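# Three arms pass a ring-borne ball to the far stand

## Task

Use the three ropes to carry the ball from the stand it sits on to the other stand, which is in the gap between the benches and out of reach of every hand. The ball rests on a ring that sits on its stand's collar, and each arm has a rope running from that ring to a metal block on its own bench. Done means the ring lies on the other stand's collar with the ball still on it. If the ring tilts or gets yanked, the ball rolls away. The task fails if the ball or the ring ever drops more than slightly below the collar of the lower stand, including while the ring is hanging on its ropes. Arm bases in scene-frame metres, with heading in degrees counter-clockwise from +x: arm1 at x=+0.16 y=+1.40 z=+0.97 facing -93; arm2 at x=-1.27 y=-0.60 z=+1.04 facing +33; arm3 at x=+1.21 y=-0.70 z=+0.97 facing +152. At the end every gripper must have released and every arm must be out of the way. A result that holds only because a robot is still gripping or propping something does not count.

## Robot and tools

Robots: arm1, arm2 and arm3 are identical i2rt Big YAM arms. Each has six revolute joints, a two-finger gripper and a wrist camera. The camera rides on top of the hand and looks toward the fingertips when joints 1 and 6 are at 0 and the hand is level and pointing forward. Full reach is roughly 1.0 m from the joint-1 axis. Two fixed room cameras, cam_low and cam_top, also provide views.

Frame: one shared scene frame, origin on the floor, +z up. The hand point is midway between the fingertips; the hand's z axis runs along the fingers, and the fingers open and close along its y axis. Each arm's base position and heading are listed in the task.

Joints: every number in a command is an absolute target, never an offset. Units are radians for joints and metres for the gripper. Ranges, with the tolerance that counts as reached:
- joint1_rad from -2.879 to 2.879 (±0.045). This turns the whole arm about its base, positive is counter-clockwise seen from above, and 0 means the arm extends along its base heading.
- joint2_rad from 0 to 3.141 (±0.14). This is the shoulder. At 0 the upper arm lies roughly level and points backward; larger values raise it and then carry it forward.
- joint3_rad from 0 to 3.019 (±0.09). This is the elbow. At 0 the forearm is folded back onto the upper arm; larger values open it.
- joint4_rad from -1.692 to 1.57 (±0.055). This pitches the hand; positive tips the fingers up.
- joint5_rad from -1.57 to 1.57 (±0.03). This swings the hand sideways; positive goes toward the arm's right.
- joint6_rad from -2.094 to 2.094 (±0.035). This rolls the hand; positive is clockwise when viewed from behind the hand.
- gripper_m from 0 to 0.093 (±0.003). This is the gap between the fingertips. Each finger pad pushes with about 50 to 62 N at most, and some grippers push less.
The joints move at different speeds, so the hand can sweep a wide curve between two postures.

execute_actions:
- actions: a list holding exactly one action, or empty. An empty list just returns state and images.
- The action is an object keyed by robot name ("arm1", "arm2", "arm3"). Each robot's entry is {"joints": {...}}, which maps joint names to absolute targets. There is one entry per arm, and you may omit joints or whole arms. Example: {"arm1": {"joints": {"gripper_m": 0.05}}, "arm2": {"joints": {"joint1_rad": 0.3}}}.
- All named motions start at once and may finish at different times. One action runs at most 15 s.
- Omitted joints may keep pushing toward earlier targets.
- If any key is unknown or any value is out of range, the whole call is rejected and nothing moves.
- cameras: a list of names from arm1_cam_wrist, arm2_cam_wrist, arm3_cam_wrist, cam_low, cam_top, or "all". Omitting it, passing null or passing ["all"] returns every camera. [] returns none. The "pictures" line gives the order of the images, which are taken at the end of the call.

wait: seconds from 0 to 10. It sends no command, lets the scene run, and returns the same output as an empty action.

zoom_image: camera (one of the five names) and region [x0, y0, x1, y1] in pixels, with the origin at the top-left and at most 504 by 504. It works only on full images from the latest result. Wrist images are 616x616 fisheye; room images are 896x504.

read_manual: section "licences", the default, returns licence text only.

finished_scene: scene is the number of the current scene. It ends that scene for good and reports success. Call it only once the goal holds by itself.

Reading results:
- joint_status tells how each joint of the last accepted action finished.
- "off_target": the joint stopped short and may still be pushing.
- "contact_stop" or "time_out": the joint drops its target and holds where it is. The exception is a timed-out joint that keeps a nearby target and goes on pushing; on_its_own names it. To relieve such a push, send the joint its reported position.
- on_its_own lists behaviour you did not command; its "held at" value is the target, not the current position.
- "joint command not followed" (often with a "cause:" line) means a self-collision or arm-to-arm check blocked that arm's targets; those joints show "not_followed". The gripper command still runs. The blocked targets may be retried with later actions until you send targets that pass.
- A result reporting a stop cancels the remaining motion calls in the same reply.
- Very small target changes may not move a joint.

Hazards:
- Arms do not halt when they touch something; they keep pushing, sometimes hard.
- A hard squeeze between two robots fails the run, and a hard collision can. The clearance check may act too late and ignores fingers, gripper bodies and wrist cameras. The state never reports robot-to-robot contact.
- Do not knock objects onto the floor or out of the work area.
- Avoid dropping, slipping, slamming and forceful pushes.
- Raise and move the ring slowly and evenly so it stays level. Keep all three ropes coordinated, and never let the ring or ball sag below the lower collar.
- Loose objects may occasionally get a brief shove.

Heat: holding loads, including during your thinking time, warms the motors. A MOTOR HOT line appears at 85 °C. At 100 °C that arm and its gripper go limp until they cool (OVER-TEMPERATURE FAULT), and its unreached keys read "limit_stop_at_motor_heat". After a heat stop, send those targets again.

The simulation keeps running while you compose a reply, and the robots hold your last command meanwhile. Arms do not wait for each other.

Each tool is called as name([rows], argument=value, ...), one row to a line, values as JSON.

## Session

execute_actions(actions=[], cameras=["cam_top","cam_low"])

Scene clock: 0.00 s.
Motor temperatures (°C, as the motors report them): arm1=[27 29 29 27 27 28] | arm2=[25 28 27 26 28 26] | arm3=[27 28 30 24 26 27]
arm1.joint_positions: joint1_rad=+0.531 joint2_rad=+0.634 joint3_rad=+1.685 joint4_rad=-1.218 joint5_rad=-0.092 joint6_rad=-0.497 gripper_m=+0.095
arm1.joint_status: not commanded
arm1.hand: x=+0.2537 y=+1.2396 z=+1.6657 quat_wxyz=(-0.481, -0.195, -0.738, +0.431) (m; scene frame)
arm2.joint_positions: joint1_rad=+0.328 joint2_rad=+0.520 joint3_rad=+1.662 joint4_rad=-1.247 joint5_rad=-0.168 joint6_rad=-0.140 gripper_m=+0.094
arm2.joint_status: not commanded
arm2.hand: x=-1.2165 y=-0.4861 z=+1.7430 quat_wxyz=(-0.598, +0.418, -0.613, -0.304) (m; scene frame)
arm3.joint_positions: joint1_rad=-0.073 joint2_rad=+0.355 joint3_rad=+1.462 joint4_rad=-1.396 joint5_rad=-0.002 joint6_rad=-0.519 gripper_m=+0.094
arm3.joint_status: not commanded
arm3.hand: x=+1.1258 y=-0.6501 z=+1.5697 quat_wxyz=(-0.307, +0.804, -0.012, -0.509) (m; scene frame)
pictures: cam_low, cam_top
Images, in order (width x height): cam_low 896x504, cam_top 896x504.

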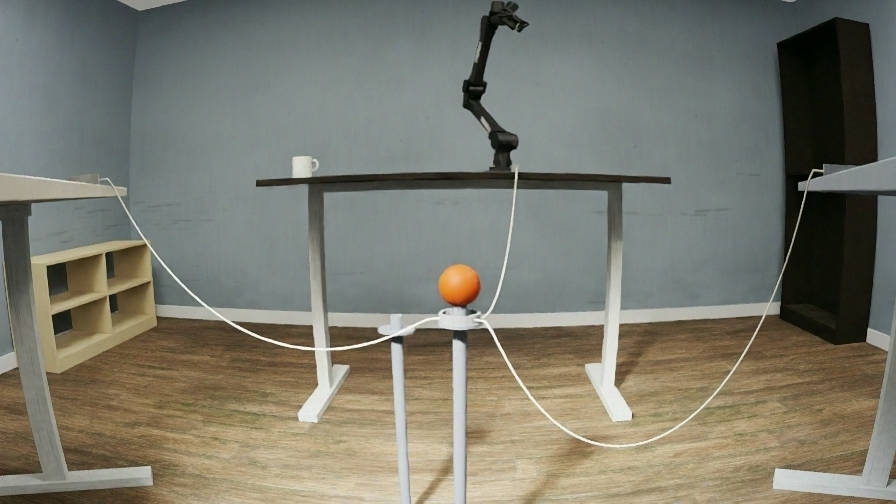

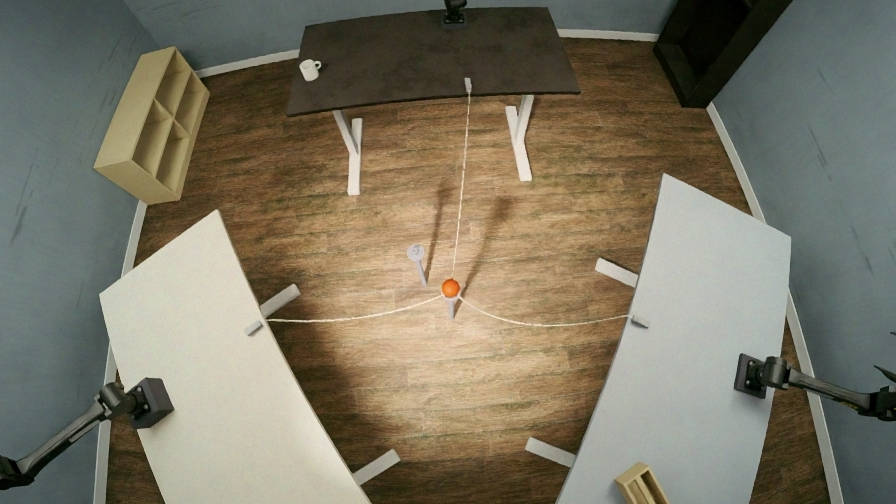

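execute_actions([
  {"arm1":{"joints":{"joint1_rad":0.08,"joint2_rad":1.98,"joint3_rad":1.56,"joint4_rad":-1.1,"joint5_rad":0,"joint6_rad":0.08}},"arm2":{"joints":{"joint1_rad":0.005,"joint2_rad":2.08,"joint3_rad":1.49,"joint4_rad":-0.91,"joint5_rad":0,"joint6_rad":0.03}},"arm3":{"joints":{"joint1_rad":-0.062,"joint2_rad":1.94,"joint3_rad":1.495,"joint4_rad":-1.05,"joint5_rad":0,"joint6_rad":0.06}}},
], cameras=["arm1_cam_wrist","arm2_cam_wrist","arm3_cam_wrist"])

Scene clock: 3.80 s.
Motor temperatures (°C, as the motors report them): arm1=[27 29 30 27 27 28] | arm2=[25 29 28 27 28 26] | arm3=[27 28 30 24 26 27]
arm1.joint_positions: joint1_rad=+0.084 joint2_rad=+1.980 joint3_rad=+1.551 joint4_rad=-1.100 joint5_rad=-0.002 joint6_rad=+0.071 gripper_m=+0.095
arm1.joint_status: all done
arm1.hand: x=+0.1810 y=+0.8096 z=+1.0097 quat_wxyz=(-0.018, -0.718, -0.696, +0.009) (m; scene frame)
arm2.joint_positions: joint1_rad=+0.007 joint2_rad=+2.078 joint3_rad=+1.489 joint4_rad=-0.916 joint5_rad=-0.002 joint6_rad=+0.014 gripper_m=+0.094
arm2.joint_status: all done
arm2.hand: x=-0.7684 y=-0.2766 z=+1.0170 quat_wxyz=(-0.034, +0.279, -0.960, -0.009) (m; scene frame)
arm3.joint_positions: joint1_rad=-0.069 joint2_rad=+1.931 joint3_rad=+1.485 joint4_rad=-1.056 joint5_rad=-0.002 joint6_rad=+0.044 gripper_m=+0.094
arm3.joint_status: all done
arm3.hand: x=+0.7204 y=-0.3950 z=+1.0195 quat_wxyz=(-0.011, +0.955, -0.294, -0.029) (m; scene frame)
pictures: arm1_cam_wrist, arm2_cam_wrist, arm3_cam_wrist
Images, in order (width x height): arm1_cam_wrist 616x616, arm2_cam_wrist 616x616, arm3_cam_wrist 616x616.

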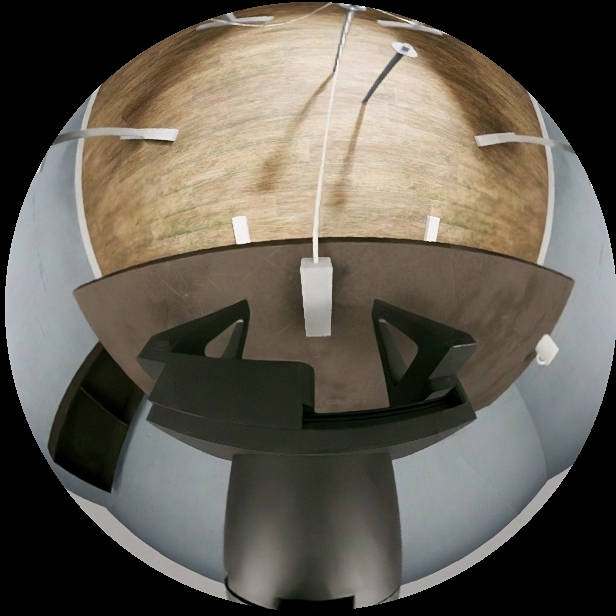

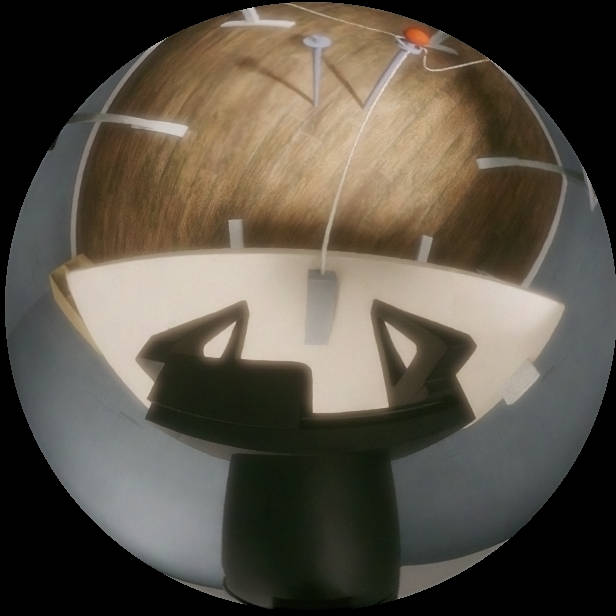

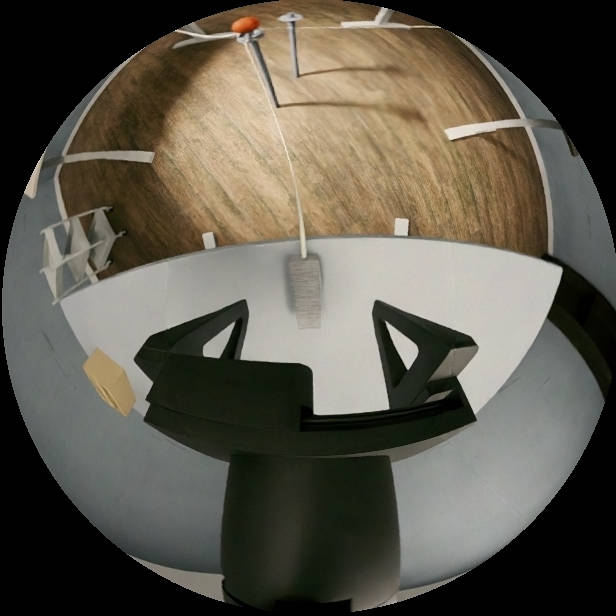

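execute_actions([
  {"arm1":{"joints":{"joint2_rad":2.058}},"arm2":{"joints":{"joint1_rad":-0.015,"joint2_rad":2.165,"joint4_rad":-0.95,"joint6_rad":0.1}},"arm3":{"joints":{"joint2_rad":2.025,"joint6_rad":-0.01}}},
], cameras=["arm1_cam_wrist","arm2_cam_wrist","arm3_cam_wrist"])

Scene clock: 5.73 s.
Motor temperatures (°C, as the motors report them): arm1=[27 29 30 27 27 28] | arm2=[25 29 28 27 28 26] | arm3=[27 28 31 24 26 27]
arm1.joint_positions: joint1_rad=+0.084 joint2_rad=+2.045 joint3_rad=+1.551 joint4_rad=-1.100 joint5_rad=-0.002 joint6_rad=+0.071 gripper_m=+0.095
arm1.joint_status: all done
arm1.hand: x=+0.1810 y=+0.8163 z=+0.9729 quat_wxyz=(+0.006, -0.718, -0.696, -0.013) (m; scene frame)
arm2.joint_positions: joint1_rad=-0.012 joint2_rad=+2.157 joint3_rad=+1.489 joint4_rad=-0.939 joint5_rad=-0.002 joint6_rad=+0.084 gripper_m=+0.094
arm2.joint_status: all done
arm2.hand: x=-0.7787 y=-0.2970 z=+0.9719 quat_wxyz=(+0.014, +0.236, -0.972, +0.006) (m; scene frame)
arm3.joint_positions: joint1_rad=-0.069 joint2_rad=+2.013 joint3_rad=+1.485 joint4_rad=-1.056 joint5_rad=-0.002 joint6_rad=+0.006 gripper_m=+0.094
arm3.joint_status: all done
arm3.hand: x=+0.7281 y=-0.3993 z=+0.9737 quat_wxyz=(+0.000, +0.961, -0.275, +0.011) (m; scene frame)
pictures: arm1_cam_wrist, arm2_cam_wrist, arm3_cam_wrist
Images, in order (width x height): arm1_cam_wrist 616x616, arm2_cam_wrist 616x616, arm3_cam_wrist 616x616.

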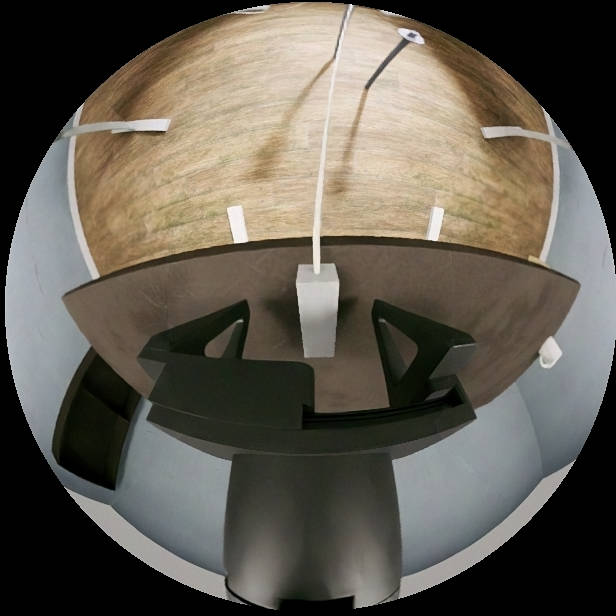

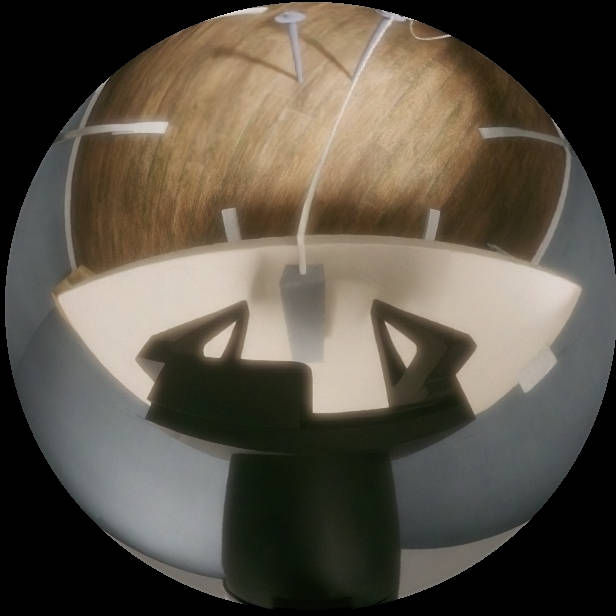

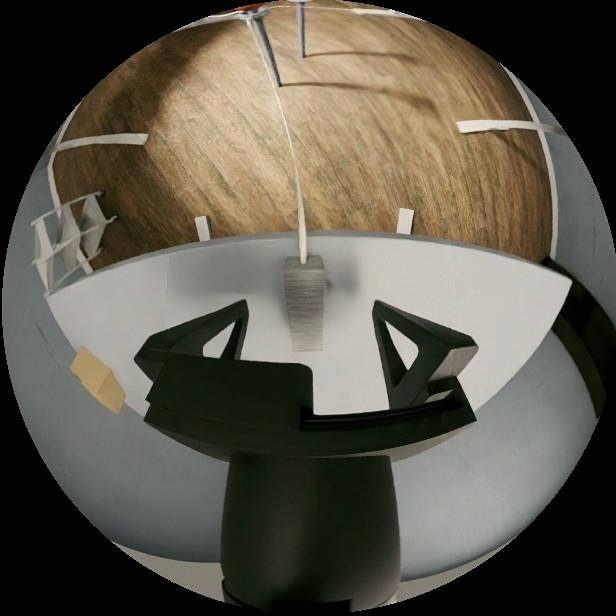

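execute_actions([
  {"arm1":{"joints":{"joint3_rad":1.535}},"arm2":{"joints":{"joint3_rad":1.473,"joint6_rad":0.03}},"arm3":{"joints":{"joint3_rad":1.476}}},
], cameras=[])

execute_actions([
  {"arm1":{"joints":{"gripper_m":0}},"arm2":{"joints":{"gripper_m":0}},"arm3":{"joints":{"gripper_m":0}}},
], cameras=[])

execute_actions([
  {"arm1":{"joints":{"joint2_rad":1.74,"joint3_rad":1.67,"joint4_rad":-0.97}},"arm2":{"joints":{"joint2_rad":1.9}},"arm3":{"joints":{"joint2_rad":1.7}}},
], cameras=[])

execute_actions([
  {"arm1":{"joints":{"joint1_rad":-0.047,"joint6_rad":-0.05}},"arm2":{"joints":{"joint1_rad":-0.355,"joint2_rad":1.658,"joint3_rad":1.2,"joint4_rad":-0.825,"joint6_rad":-0.26}},"arm3":{"joints":{"joint1_rad":0.315,"joint2_rad":1.303,"joint3_rad":1.145,"joint4_rad":-1.145,"joint6_rad":0.45}}},
])

Scene clock: 9.83 s.
Motor temperatures (°C, as the motors report them): arm1=[27 30 31 27 27 28] | arm2=[25 29 28 27 28 26] | arm3=[27 29 31 24 26 27]
arm1.joint_positions: joint1_rad=+0.084 joint2_rad=+2.045 joint3_rad=+1.545 joint4_rad=-1.100 joint5_rad=-0.002 joint6_rad=+0.071 gripper_m=+0.095
arm1.joint_status: all done
arm1.hand: x=+0.1809 y=+0.8193 z=+0.9707 quat_wxyz=(+0.009, -0.718, -0.696, -0.015) (m; scene frame)
arm2.joint_positions: joint1_rad=-0.012 joint2_rad=+2.157 joint3_rad=+1.489 joint4_rad=-0.939 joint5_rad=-0.002 joint6_rad=+0.046 gripper_m=+0.094
arm2.joint_status: all done
arm2.hand: x=-0.7787 y=-0.2970 z=+0.9719 quat_wxyz=(+0.015, +0.254, -0.967, +0.005) (m; scene frame)
arm3.joint_positions: joint1_rad=-0.069 joint2_rad=+2.013 joint3_rad=+1.480 joint4_rad=-1.056 joint5_rad=-0.002 joint6_rad=+0.006 gripper_m=+0.094
arm3.joint_status: all done
arm3.hand: x=+0.7299 y=-0.4004 z=+0.9722 quat_wxyz=(+0.000, +0.961, -0.275, +0.013) (m; scene frame)
pictures: none
No camera images: the call's "cameras" was empty. Leave "cameras" out to get every camera's image.

Scene clock: 10.57 s.
Motor temperatures (°C, as the motors report them): arm1=[27 30 31 27 27 28] | arm2=[25 30 28 27 28 26] | arm3=[27 29 31 24 26 27]
arm1.joint_positions: joint1_rad=+0.084 joint2_rad=+2.045 joint3_rad=+1.545 joint4_rad=-1.100 joint5_rad=-0.001 joint6_rad=+0.072 gripper_m=+0.025
arm1.joint_status: gripper_m off_target (ended at +0.025, target +0.000)
arm1.hand: x=+0.1807 y=+0.8193 z=+0.9707 quat_wxyz=(+0.009, -0.718, -0.695, -0.014) (m; scene frame)
arm2.joint_positions: joint1_rad=-0.012 joint2_rad=+2.157 joint3_rad=+1.489 joint4_rad=-0.939 joint5_rad=-0.001 joint6_rad=+0.045 gripper_m=+0.024
arm2.joint_status: gripper_m off_target (ended at +0.024, target +0.000)
arm2.hand: x=-0.7787 y=-0.2972 z=+0.9719 quat_wxyz=(+0.015, +0.255, -0.967, +0.006) (m; scene frame)
arm3.joint_positions: joint1_rad=-0.069 joint2_rad=+2.013 joint3_rad=+1.480 joint4_rad=-1.056 joint5_rad=-0.002 joint6_rad=+0.005 gripper_m=+0.024
arm3.joint_status: gripper_m off_target (ended at +0.024, target +0.000)
arm3.hand: x=+0.7297 y=-0.4006 z=+0.9722 quat_wxyz=(+0.000, +0.961, -0.275, +0.013) (m; scene frame)
pictures: none
No camera images: the call's "cameras" was empty. Leave "cameras" out to get every camera's image.

Scene clock: 12.20 s.
Motor temperatures (°C, as the motors report them): arm1=[27 30 32 27 27 28] | arm2=[25 30 28 27 28 26] | arm3=[27 29 32 24 26 27]
arm1.joint_positions: joint1_rad=+0.084 joint2_rad=+1.745 joint3_rad=+1.652 joint4_rad=-0.975 joint5_rad=-0.001 joint6_rad=+0.072 gripper_m=+0.025
arm1.joint_status: all done
arm1.hand: x=+0.1814 y=+0.7484 z=+1.2038 quat_wxyz=(-0.187, -0.697, -0.673, +0.161) (m; scene frame)
arm2.joint_positions: joint1_rad=-0.012 joint2_rad=+1.898 joint3_rad=+1.466 joint4_rad=-0.941 joint5_rad=-0.001 joint6_rad=+0.045 gripper_m=+0.024
arm2.joint_status: all done
arm2.hand: x=-0.7593 y=-0.2844 z=+1.1122 quat_wxyz=(-0.097, +0.254, -0.962, -0.029) (m; scene frame)
arm3.joint_positions: joint1_rad=-0.069 joint2_rad=+1.696 joint3_rad=+1.458 joint4_rad=-1.056 joint5_rad=-0.002 joint6_rad=+0.005 gripper_m=+0.024
arm3.joint_status: all done
arm3.hand: x=+0.7236 y=-0.3985 z=+1.1393 quat_wxyz=(-0.039, +0.953, -0.272, -0.128) (m; scene frame)
pictures: none
No camera images: the call's "cameras" was empty. Leave "cameras" out to get every camera's image.

Scene clock: 13.67 s.
Motor temperatures (°C, as the motors report them): arm1=[27 30 32 27 27 28] | arm2=[25 30 29 27 28 26] | arm3=[27 29 32 24 26 27]
arm1.joint_positions: joint1_rad=-0.059 joint2_rad=+1.745 joint3_rad=+1.652 joint4_rad=-0.975 joint5_rad=+0.001 joint6_rad=-0.040 gripper_m=+0.025
arm1.joint_status: all done
arm1.hand: x=+0.0883 y=+0.7514 z=+1.2030 quat_wxyz=(-0.164, -0.707, -0.663, +0.184) (m; scene frame)
arm2.joint_positions: joint1_rad=-0.349 joint2_rad=+1.656 joint3_rad=+1.210 joint4_rad=-0.829 joint5_rad=+0.000 joint6_rad=-0.244 gripper_m=+0.024
arm2.joint_status: all done
arm2.hand: x=-0.7457 y=-0.4858 z=+1.1480 quat_wxyz=(-0.150, +0.229, -0.962, +0.003) (m; scene frame)
arm3.joint_positions: joint1_rad=+0.319 joint2_rad=+1.292 joint3_rad=+1.143 joint4_rad=-1.136 joint5_rad=-0.003 joint6_rad=+0.434 gripper_m=+0.024
arm3.joint_status: all done
arm3.hand: x=+0.7882 y=-0.6299 z=+1.1889 quat_wxyz=(+0.017, +0.947, -0.292, -0.136) (m; scene frame)
pictures: arm1_cam_wrist, arm2_cam_wrist, arm3_cam_wrist, cam_low, cam_top
Images, in order (width x height): arm1_cam_wrist 616x616, arm2_cam_wrist 616x616, arm3_cam_wrist 616x616, cam_low 896x504, cam_top 896x504.

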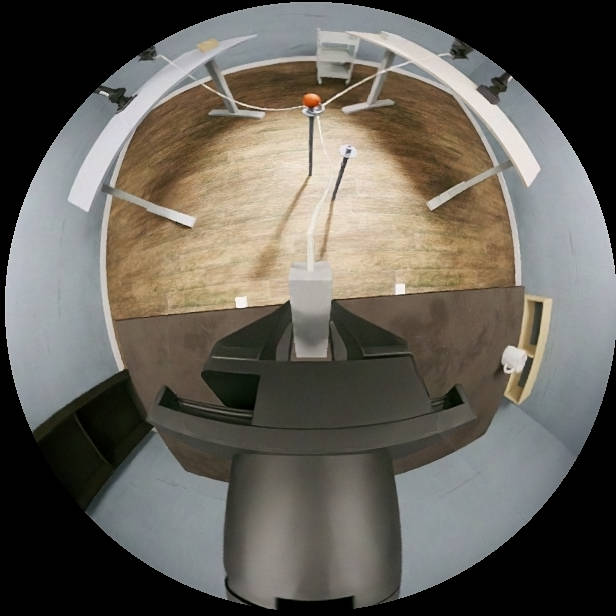

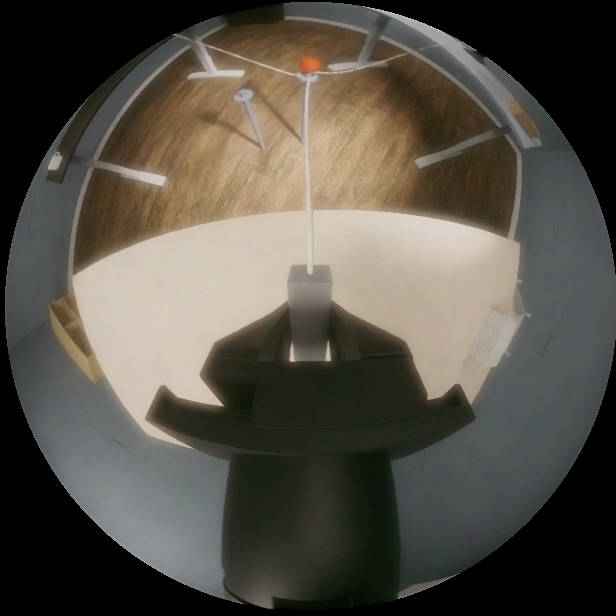

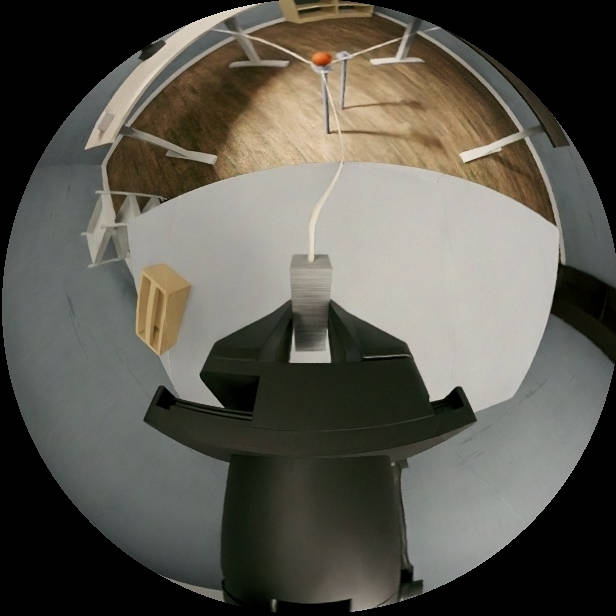

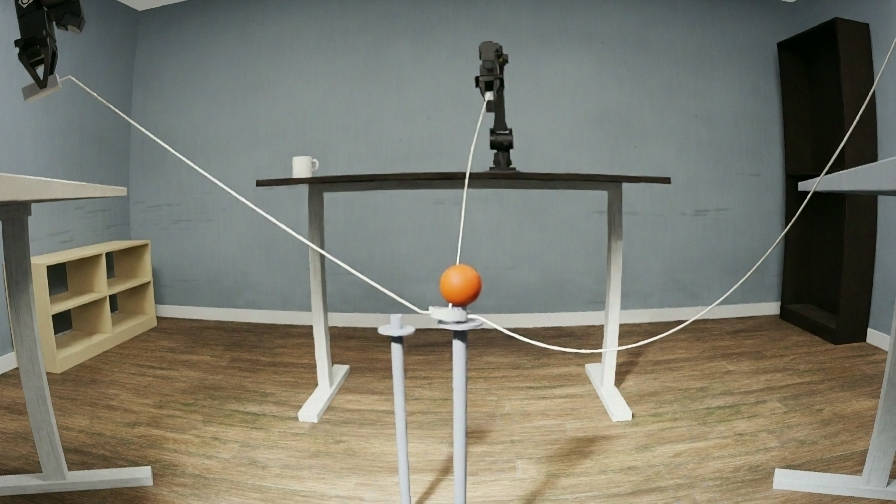

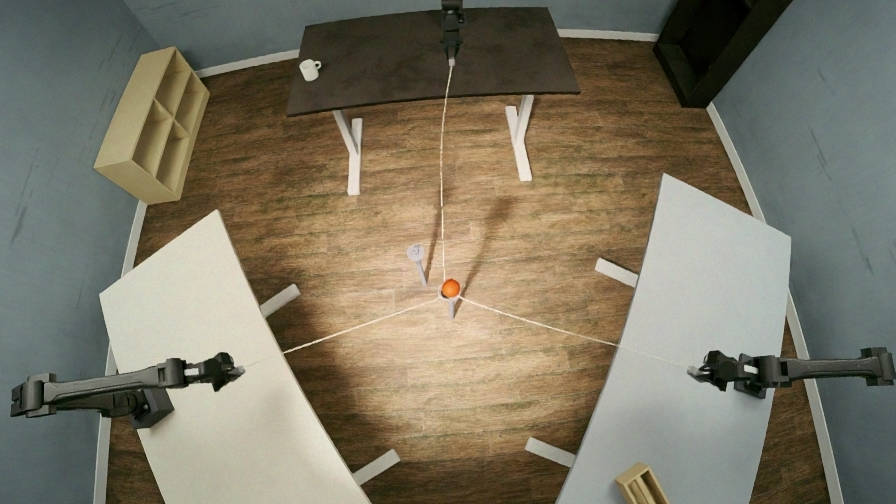

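execute_actions([
  {"arm1":{"joints":{"joint4_rad":-1.08}},"arm2":{"joints":{"joint3_rad":1.41}},"arm3":{"joints":{"joint3_rad":1.48,"joint4_rad":-1.45}}},
], cameras=["cam_low","cam_top","arm2_cam_wrist"])

zoom_image(camera="arm2_cam_wrist", region=[130, 20, 490, 180])

Scene clock: 16.10 s.
Motor temperatures (°C, as the motors report them): arm1=[27 30 32 27 27 28] | arm2=[25 30 29 27 28 26] | arm3=[27 29 33 24 26 27]
arm1.joint_positions: joint1_rad=-0.059 joint2_rad=+1.745 joint3_rad=+1.652 joint4_rad=-1.074 joint5_rad=+0.001 joint6_rad=-0.040 gripper_m=+0.025
arm1.joint_status: all done
arm1.hand: x=+0.0906 y=+0.7733 z=+1.1924 quat_wxyz=(-0.132, -0.715, -0.670, +0.148) (m; scene frame)
arm2.joint_positions: joint1_rad=-0.349 joint2_rad=+1.660 joint3_rad=+1.365 joint4_rad=-0.829 joint5_rad=+0.000 joint6_rad=-0.245 gripper_m=+0.024
arm2.joint_status: all done
arm2.hand: x=-0.6904 y=-0.4731 z=+1.2150 quat_wxyz=(-0.224, +0.226, -0.948, +0.004) (m; scene frame)
arm3.joint_positions: joint1_rad=+0.319 joint2_rad=+1.297 joint3_rad=+1.446 joint4_rad=-1.437 joint5_rad=-0.003 joint6_rad=+0.435 gripper_m=+0.024
arm3.joint_status: all done
arm3.hand: x=+0.7858 y=-0.6300 z=+1.3022 quat_wxyz=(+0.017, +0.947, -0.292, -0.134) (m; scene frame)
pictures: arm2_cam_wrist, cam_low, cam_top
Images, in order (width x height): arm2_cam_wrist 616x616, cam_low 896x504, cam_top 896x504.

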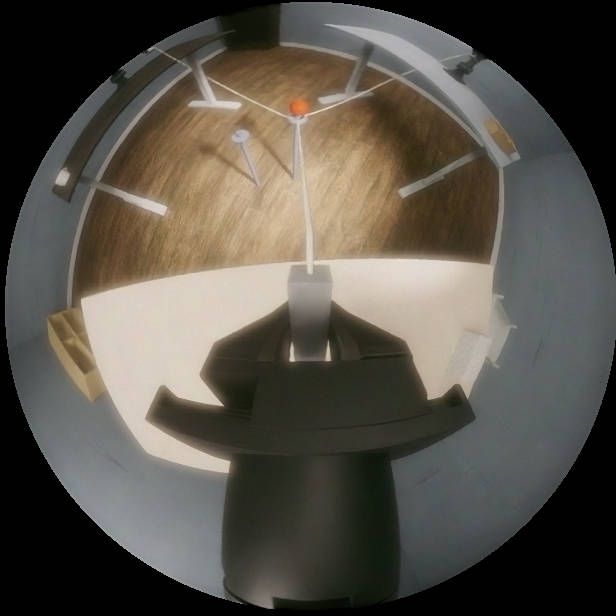

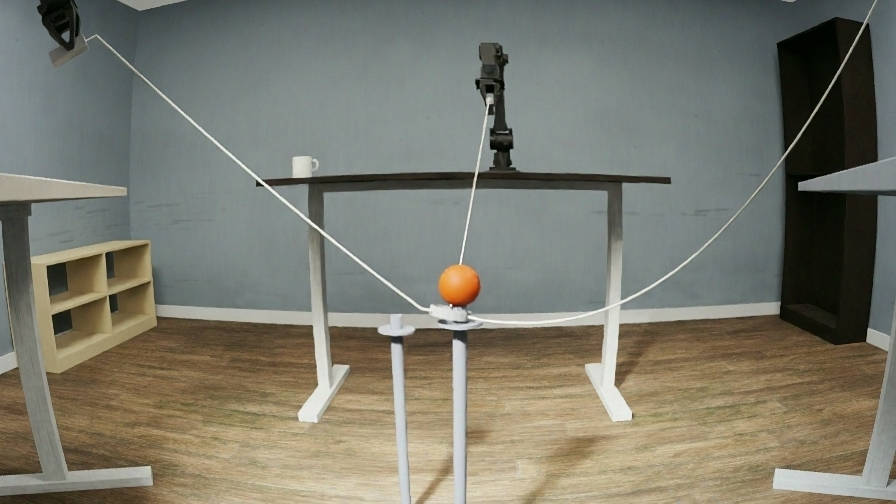

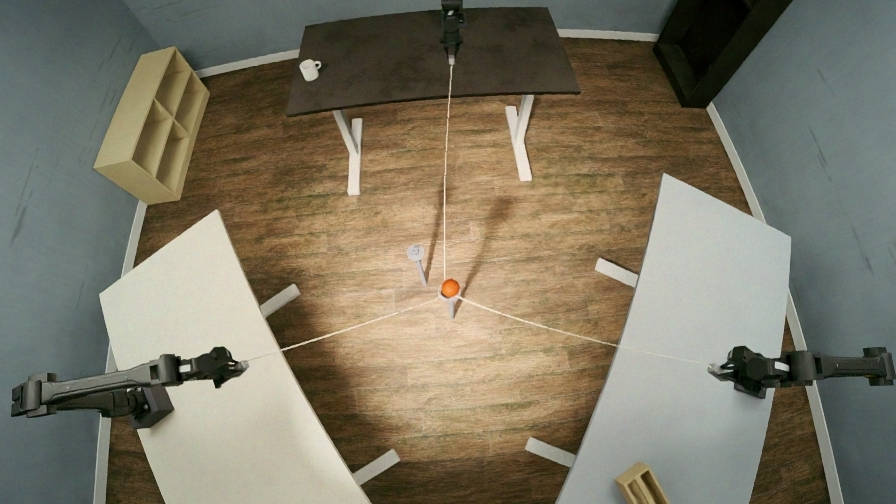

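Region (130, 20, 490, 180) of arm2_cam_wrist's 616x616 image, scaled by 1.400, with more detail than that image has.

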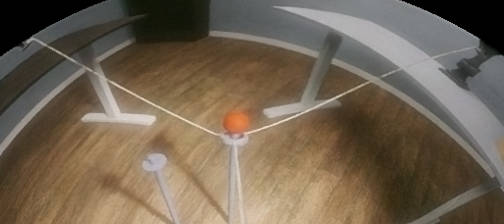

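execute_actions([
  {"arm1":{"joints":{"joint3_rad":1.78}},"arm2":{"joints":{"joint2_rad":1.72}},"arm3":{"joints":{"joint1_rad":0.36,"joint2_rad":1.19,"joint3_rad":1.36}}},
], cameras=["cam_low","cam_top"])

zoom_image(camera="cam_top", region=[390, 230, 490, 330])

Scene clock: 18.90 s.
Motor temperatures (°C, as the motors report them): arm1=[27 30 33 27 27 28] | arm2=[25 30 30 27 28 26] | arm3=[27 29 33 24 26 27]
arm1.joint_positions: joint1_rad=-0.059 joint2_rad=+1.744 joint3_rad=+1.725 joint4_rad=-1.078 joint5_rad=+0.001 joint6_rad=-0.040 gripper_m=+0.025
arm1.joint_status: all done
arm1.hand: x=+0.0886 y=+0.7563 z=+1.2279 quat_wxyz=(-0.155, -0.710, -0.665, +0.173) (m; scene frame)
arm2.joint_positions: joint1_rad=-0.349 joint2_rad=+1.722 joint3_rad=+1.365 joint4_rad=-0.829 joint5_rad=+0.000 joint6_rad=-0.245 gripper_m=+0.024
arm2.joint_status: all done
arm2.hand: x=-0.6890 y=-0.4729 z=+1.1796 quat_wxyz=(-0.194, +0.228, -0.954, +0.003) (m; scene frame)
arm3.joint_positions: joint1_rad=+0.360 joint2_rad=+1.188 joint3_rad=+1.355 joint4_rad=-1.442 joint5_rad=-0.002 joint6_rad=+0.435 gripper_m=+0.024
arm3.joint_status: all done
arm3.hand: x=+0.8223 y=-0.6525 z=+1.3043 quat_wxyz=(+0.021, +0.952, -0.272, -0.140) (m; scene frame)
pictures: cam_low, cam_top
Images, in order (width x height): cam_low 896x504, cam_top 896x504.

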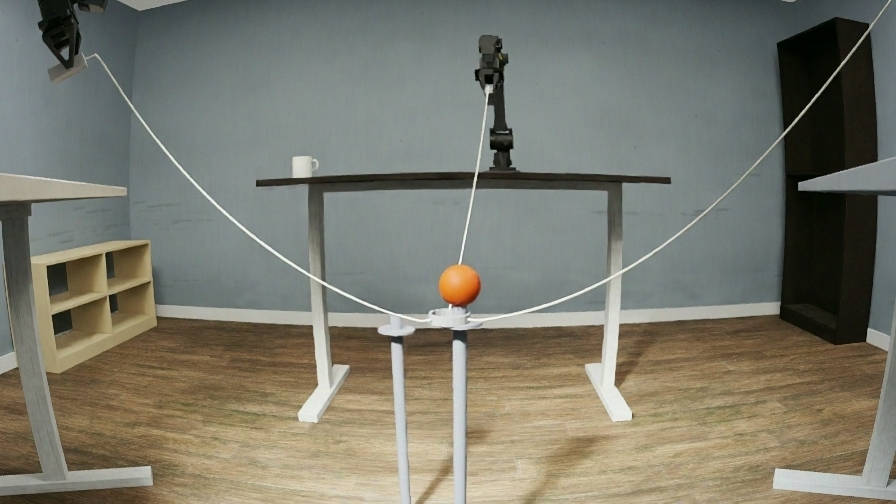

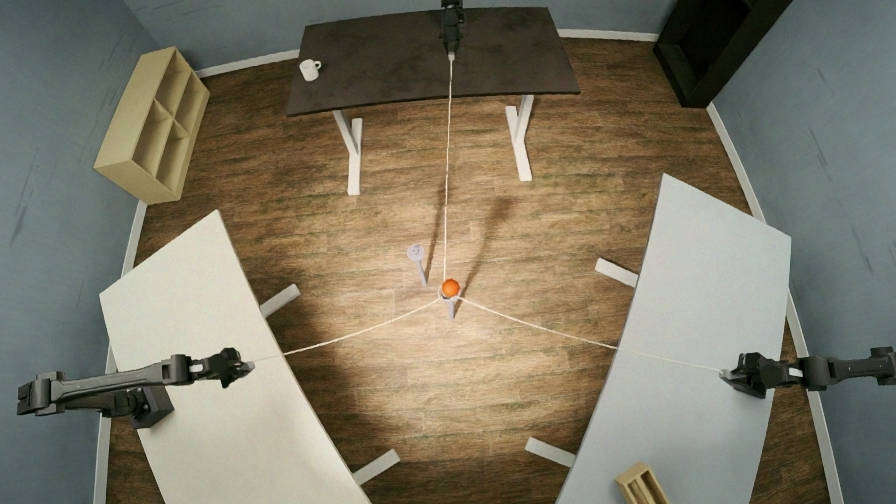

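Region (390, 230, 490, 330) of cam_top's 896x504 image, scaled by 5.040, with more detail than that image has.

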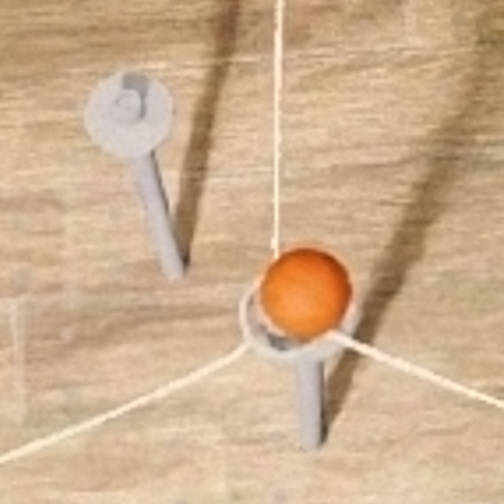

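execute_actions([
  {"arm3":{"joints":{"joint2_rad":1.1,"joint4_rad":-1.47}}},
], cameras=["cam_low","cam_top"])

zoom_image(camera="cam_top", region=[390, 230, 490, 330])

zoom_image(camera="cam_low", region=[340, 220, 540, 360])

Scene clock: 21.30 s.
Motor temperatures (°C, as the motors report them): arm1=[27 31 34 27 27 28] | arm2=[25 30 31 27 28 26] | arm3=[27 29 33 24 26 27]
arm1.joint_positions: joint1_rad=-0.059 joint2_rad=+1.744 joint3_rad=+1.725 joint4_rad=-1.078 joint5_rad=+0.001 joint6_rad=-0.040 gripper_m=+0.025
arm1.joint_status: not commanded
arm1.hand: x=+0.0886 y=+0.7563 z=+1.2279 quat_wxyz=(-0.155, -0.710, -0.665, +0.173) (m; scene frame)
arm2.joint_positions: joint1_rad=-0.349 joint2_rad=+1.722 joint3_rad=+1.365 joint4_rad=-0.829 joint5_rad=+0.000 joint6_rad=-0.245 gripper_m=+0.024
arm2.joint_status: not commanded
arm2.hand: x=-0.6890 y=-0.4729 z=+1.1796 quat_wxyz=(-0.194, +0.228, -0.954, +0.003) (m; scene frame)
arm3.joint_positions: joint1_rad=+0.360 joint2_rad=+1.100 joint3_rad=+1.352 joint4_rad=-1.458 joint5_rad=-0.001 joint6_rad=+0.435 gripper_m=+0.024
arm3.joint_status: all done
arm3.hand: x=+0.8453 y=-0.6553 z=+1.3333 quat_wxyz=(+0.026, +0.946, -0.271, -0.174) (m; scene frame)
pictures: cam_low, cam_top
Images, in order (width x height): cam_low 896x504, cam_top 896x504.

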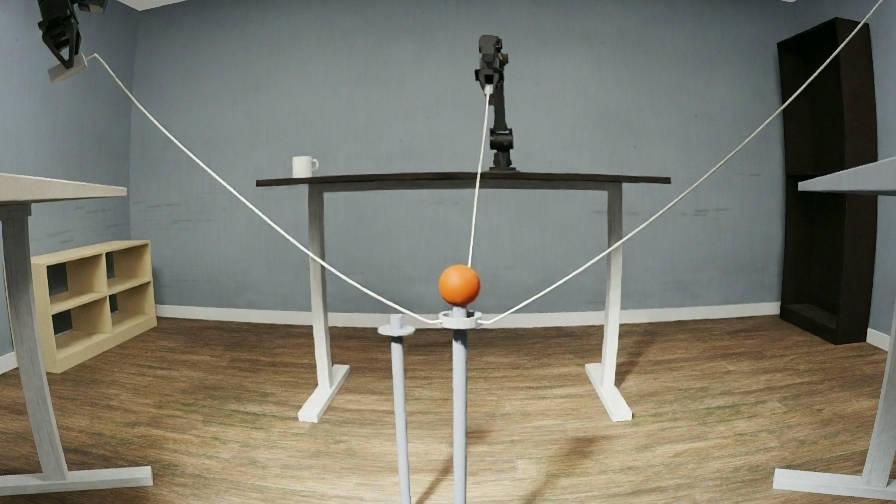

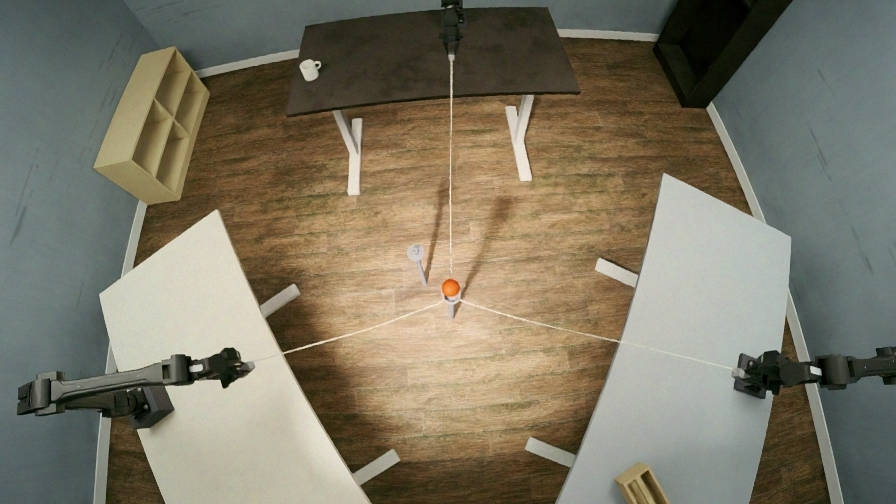

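Region (390, 230, 490, 330) of cam_top's 896x504 image, scaled by 5.040, with more detail than that image has.

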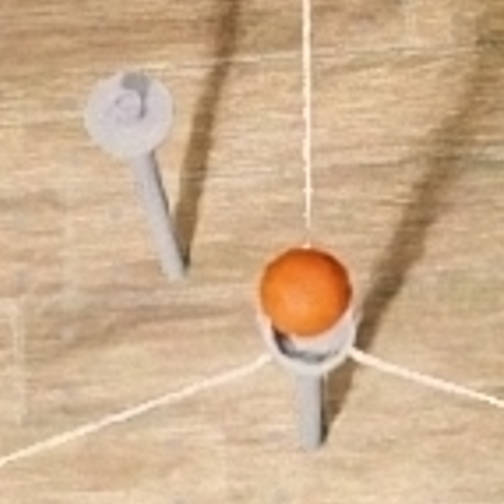

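Region (340, 220, 540, 360) of cam_low's 896x504 image, scaled by 2.520, with more detail than that image has; it fills the top 353 rows of this view, and the rest is white.

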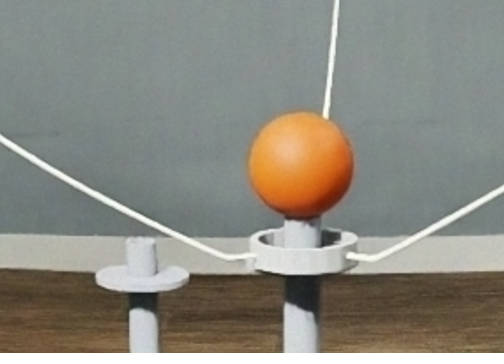

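Ring now forward ~1.5 cm; pull rope 1.

execute_actions([
  {"arm1":{"joints":{"joint3_rad":1.87,"joint4_rad":-1.19}}},
], cameras=["cam_low","cam_top"])

zoom_image(camera="cam_top", region=[390, 230, 490, 330])

zoom_image(camera="cam_low", region=[340, 220, 540, 360])

Scene clock: 23.03 s.
Motor temperatures (°C, as the motors report them): arm1=[27 31 34 27 27 28] | arm2=[25 30 31 27 28 26] | arm3=[27 29 34 24 26 27]
arm1.joint_positions: joint1_rad=-0.059 joint2_rad=+1.745 joint3_rad=+1.809 joint4_rad=-1.181 joint5_rad=+0.001 joint6_rad=-0.040 gripper_m=+0.025
arm1.joint_status: all done
arm1.hand: x=+0.0888 y=+0.7609 z=+1.2574 quat_wxyz=(-0.148, -0.711, -0.667, +0.166) (m; scene frame)
arm2.joint_positions: joint1_rad=-0.349 joint2_rad=+1.722 joint3_rad=+1.365 joint4_rad=-0.829 joint5_rad=+0.000 joint6_rad=-0.245 gripper_m=+0.024
arm2.joint_status: not commanded
arm2.hand: x=-0.6890 y=-0.4729 z=+1.1796 quat_wxyz=(-0.194, +0.228, -0.954, +0.003) (m; scene frame)
arm3.joint_positions: joint1_rad=+0.360 joint2_rad=+1.100 joint3_rad=+1.352 joint4_rad=-1.458 joint5_rad=-0.001 joint6_rad=+0.436 gripper_m=+0.024
arm3.joint_status: not commanded
arm3.hand: x=+0.8454 y=-0.6553 z=+1.3333 quat_wxyz=(+0.026, +0.946, -0.271, -0.174) (m; scene frame)
pictures: cam_low, cam_top
Images, in order (width x height): cam_low 896x504, cam_top 896x504.

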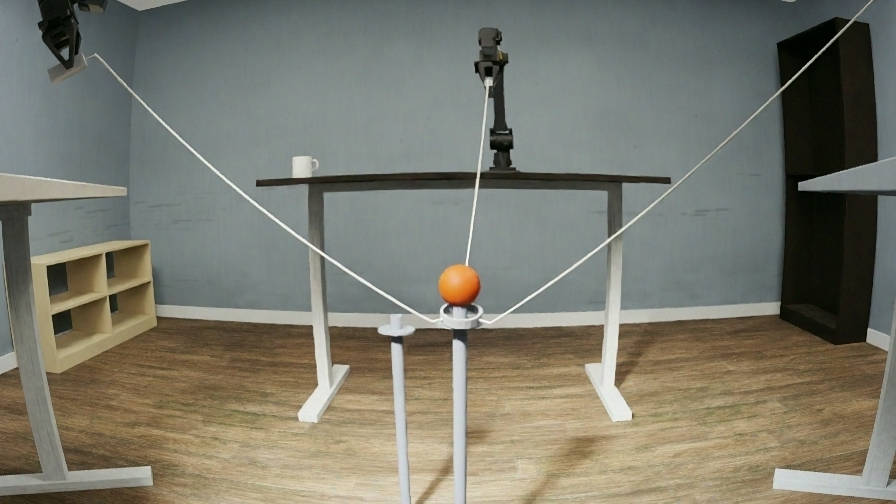

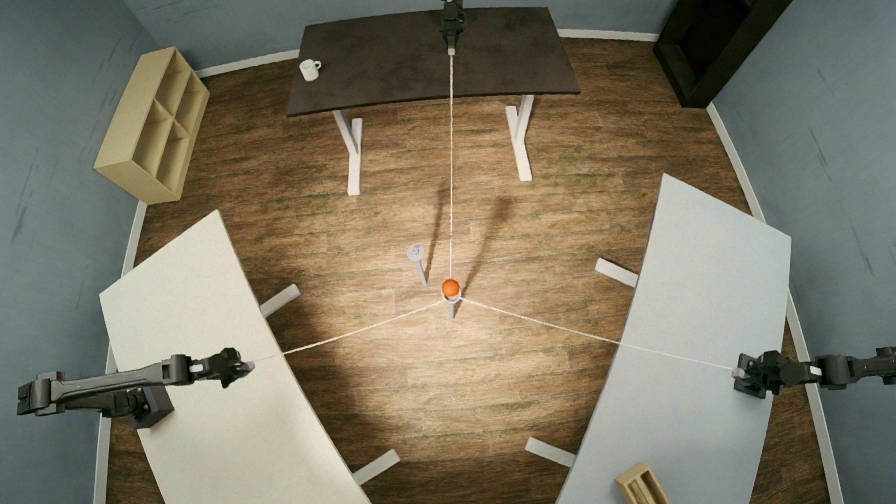

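Region (390, 230, 490, 330) of cam_top's 896x504 image, scaled by 5.040, with more detail than that image has.

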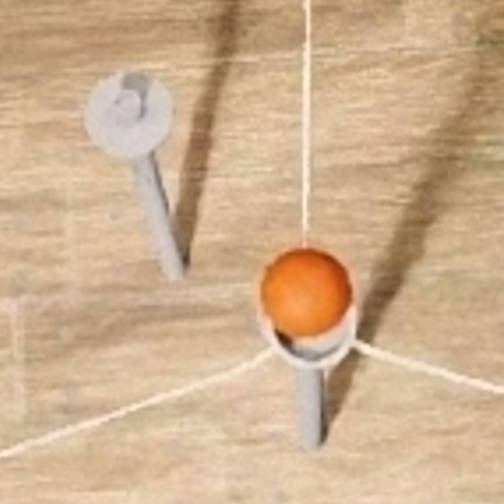

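Region (340, 220, 540, 360) of cam_low's 896x504 image, scaled by 2.520, with more detail than that image has; it fills the top 353 rows of this view, and the rest is white.

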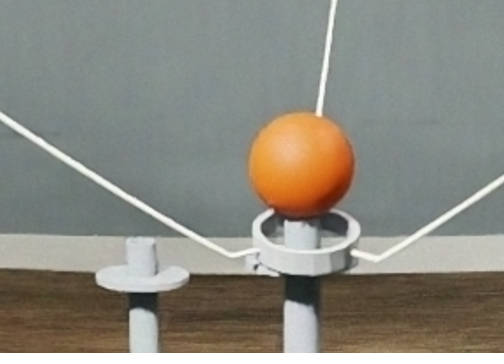

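execute_actions([
  {"arm2":{"joints":{"joint4_rad":-0.91}},"arm3":{"joints":{"joint4_rad":-1.52}}},
], cameras=["cam_low","cam_top"])

zoom_image(camera="cam_top", region=[390, 230, 490, 330])

zoom_image(camera="cam_low", region=[340, 220, 540, 360])

Scene clock: 25.40 s.
Motor temperatures (°C, as the motors report them): arm1=[27 31 35 27 27 28] | arm2=[25 30 32 27 28 26] | arm3=[27 29 34 24 26 27]
arm1.joint_positions: joint1_rad=-0.059 joint2_rad=+1.745 joint3_rad=+1.809 joint4_rad=-1.184 joint5_rad=+0.001 joint6_rad=-0.040 gripper_m=+0.025
arm1.joint_status: not commanded
arm1.hand: x=+0.0888 y=+0.7614 z=+1.2571 quat_wxyz=(-0.148, -0.711, -0.667, +0.165) (m; scene frame)
arm2.joint_positions: joint1_rad=-0.349 joint2_rad=+1.722 joint3_rad=+1.365 joint4_rad=-0.897 joint5_rad=+0.000 joint6_rad=-0.245 gripper_m=+0.024
arm2.joint_status: all done
arm2.hand: x=-0.7043 y=-0.4764 z=+1.1738 quat_wxyz=(-0.160, +0.229, -0.960, +0.003) (m; scene frame)
arm3.joint_positions: joint1_rad=+0.360 joint2_rad=+1.100 joint3_rad=+1.352 joint4_rad=-1.506 joint5_rad=-0.001 joint6_rad=+0.436 gripper_m=+0.024
arm3.joint_status: all done
arm3.hand: x=+0.8565 y=-0.6566 z=+1.3295 quat_wxyz=(+0.022, +0.950, -0.272, -0.151) (m; scene frame)
pictures: cam_low, cam_top
Images, in order (width x height): cam_low 896x504, cam_top 896x504.

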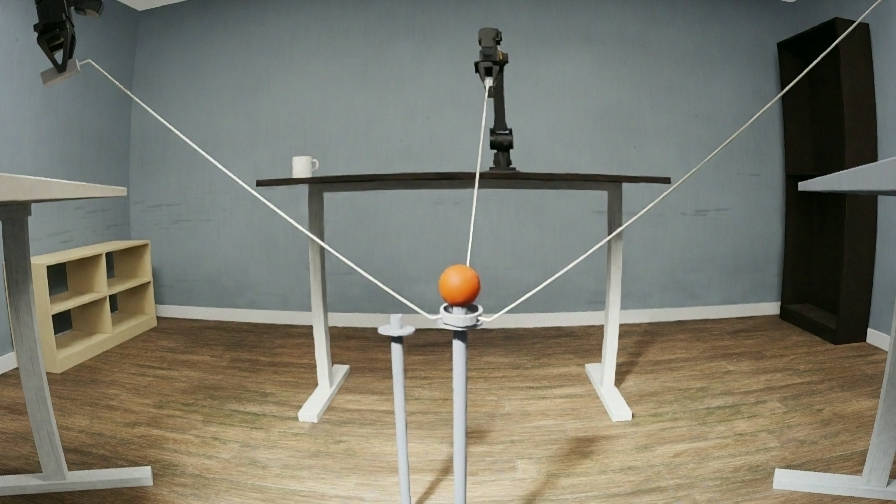

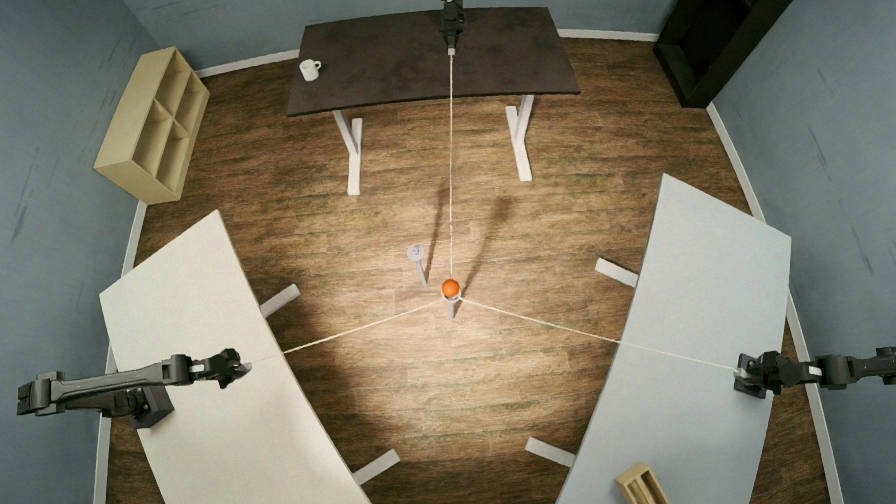

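Region (390, 230, 490, 330) of cam_top's 896x504 image, scaled by 5.040, with more detail than that image has.

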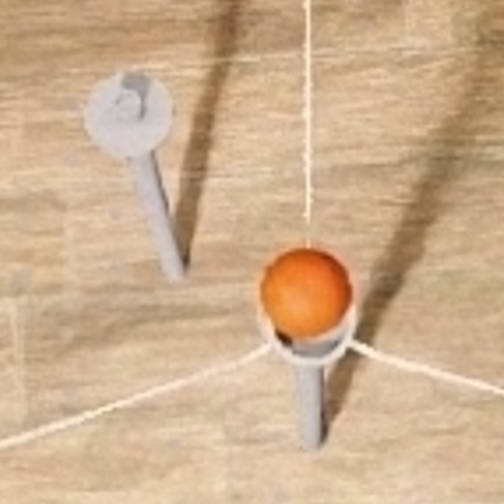

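Region (340, 220, 540, 360) of cam_low's 896x504 image, scaled by 2.520, with more detail than that image has; it fills the top 353 rows of this view, and the rest is white.

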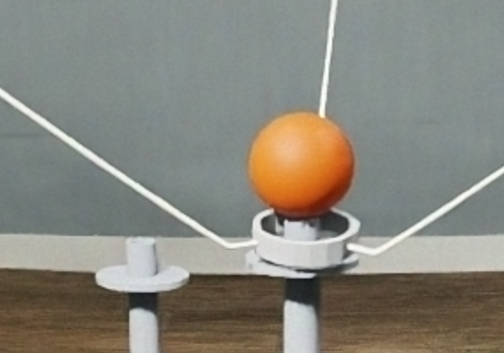

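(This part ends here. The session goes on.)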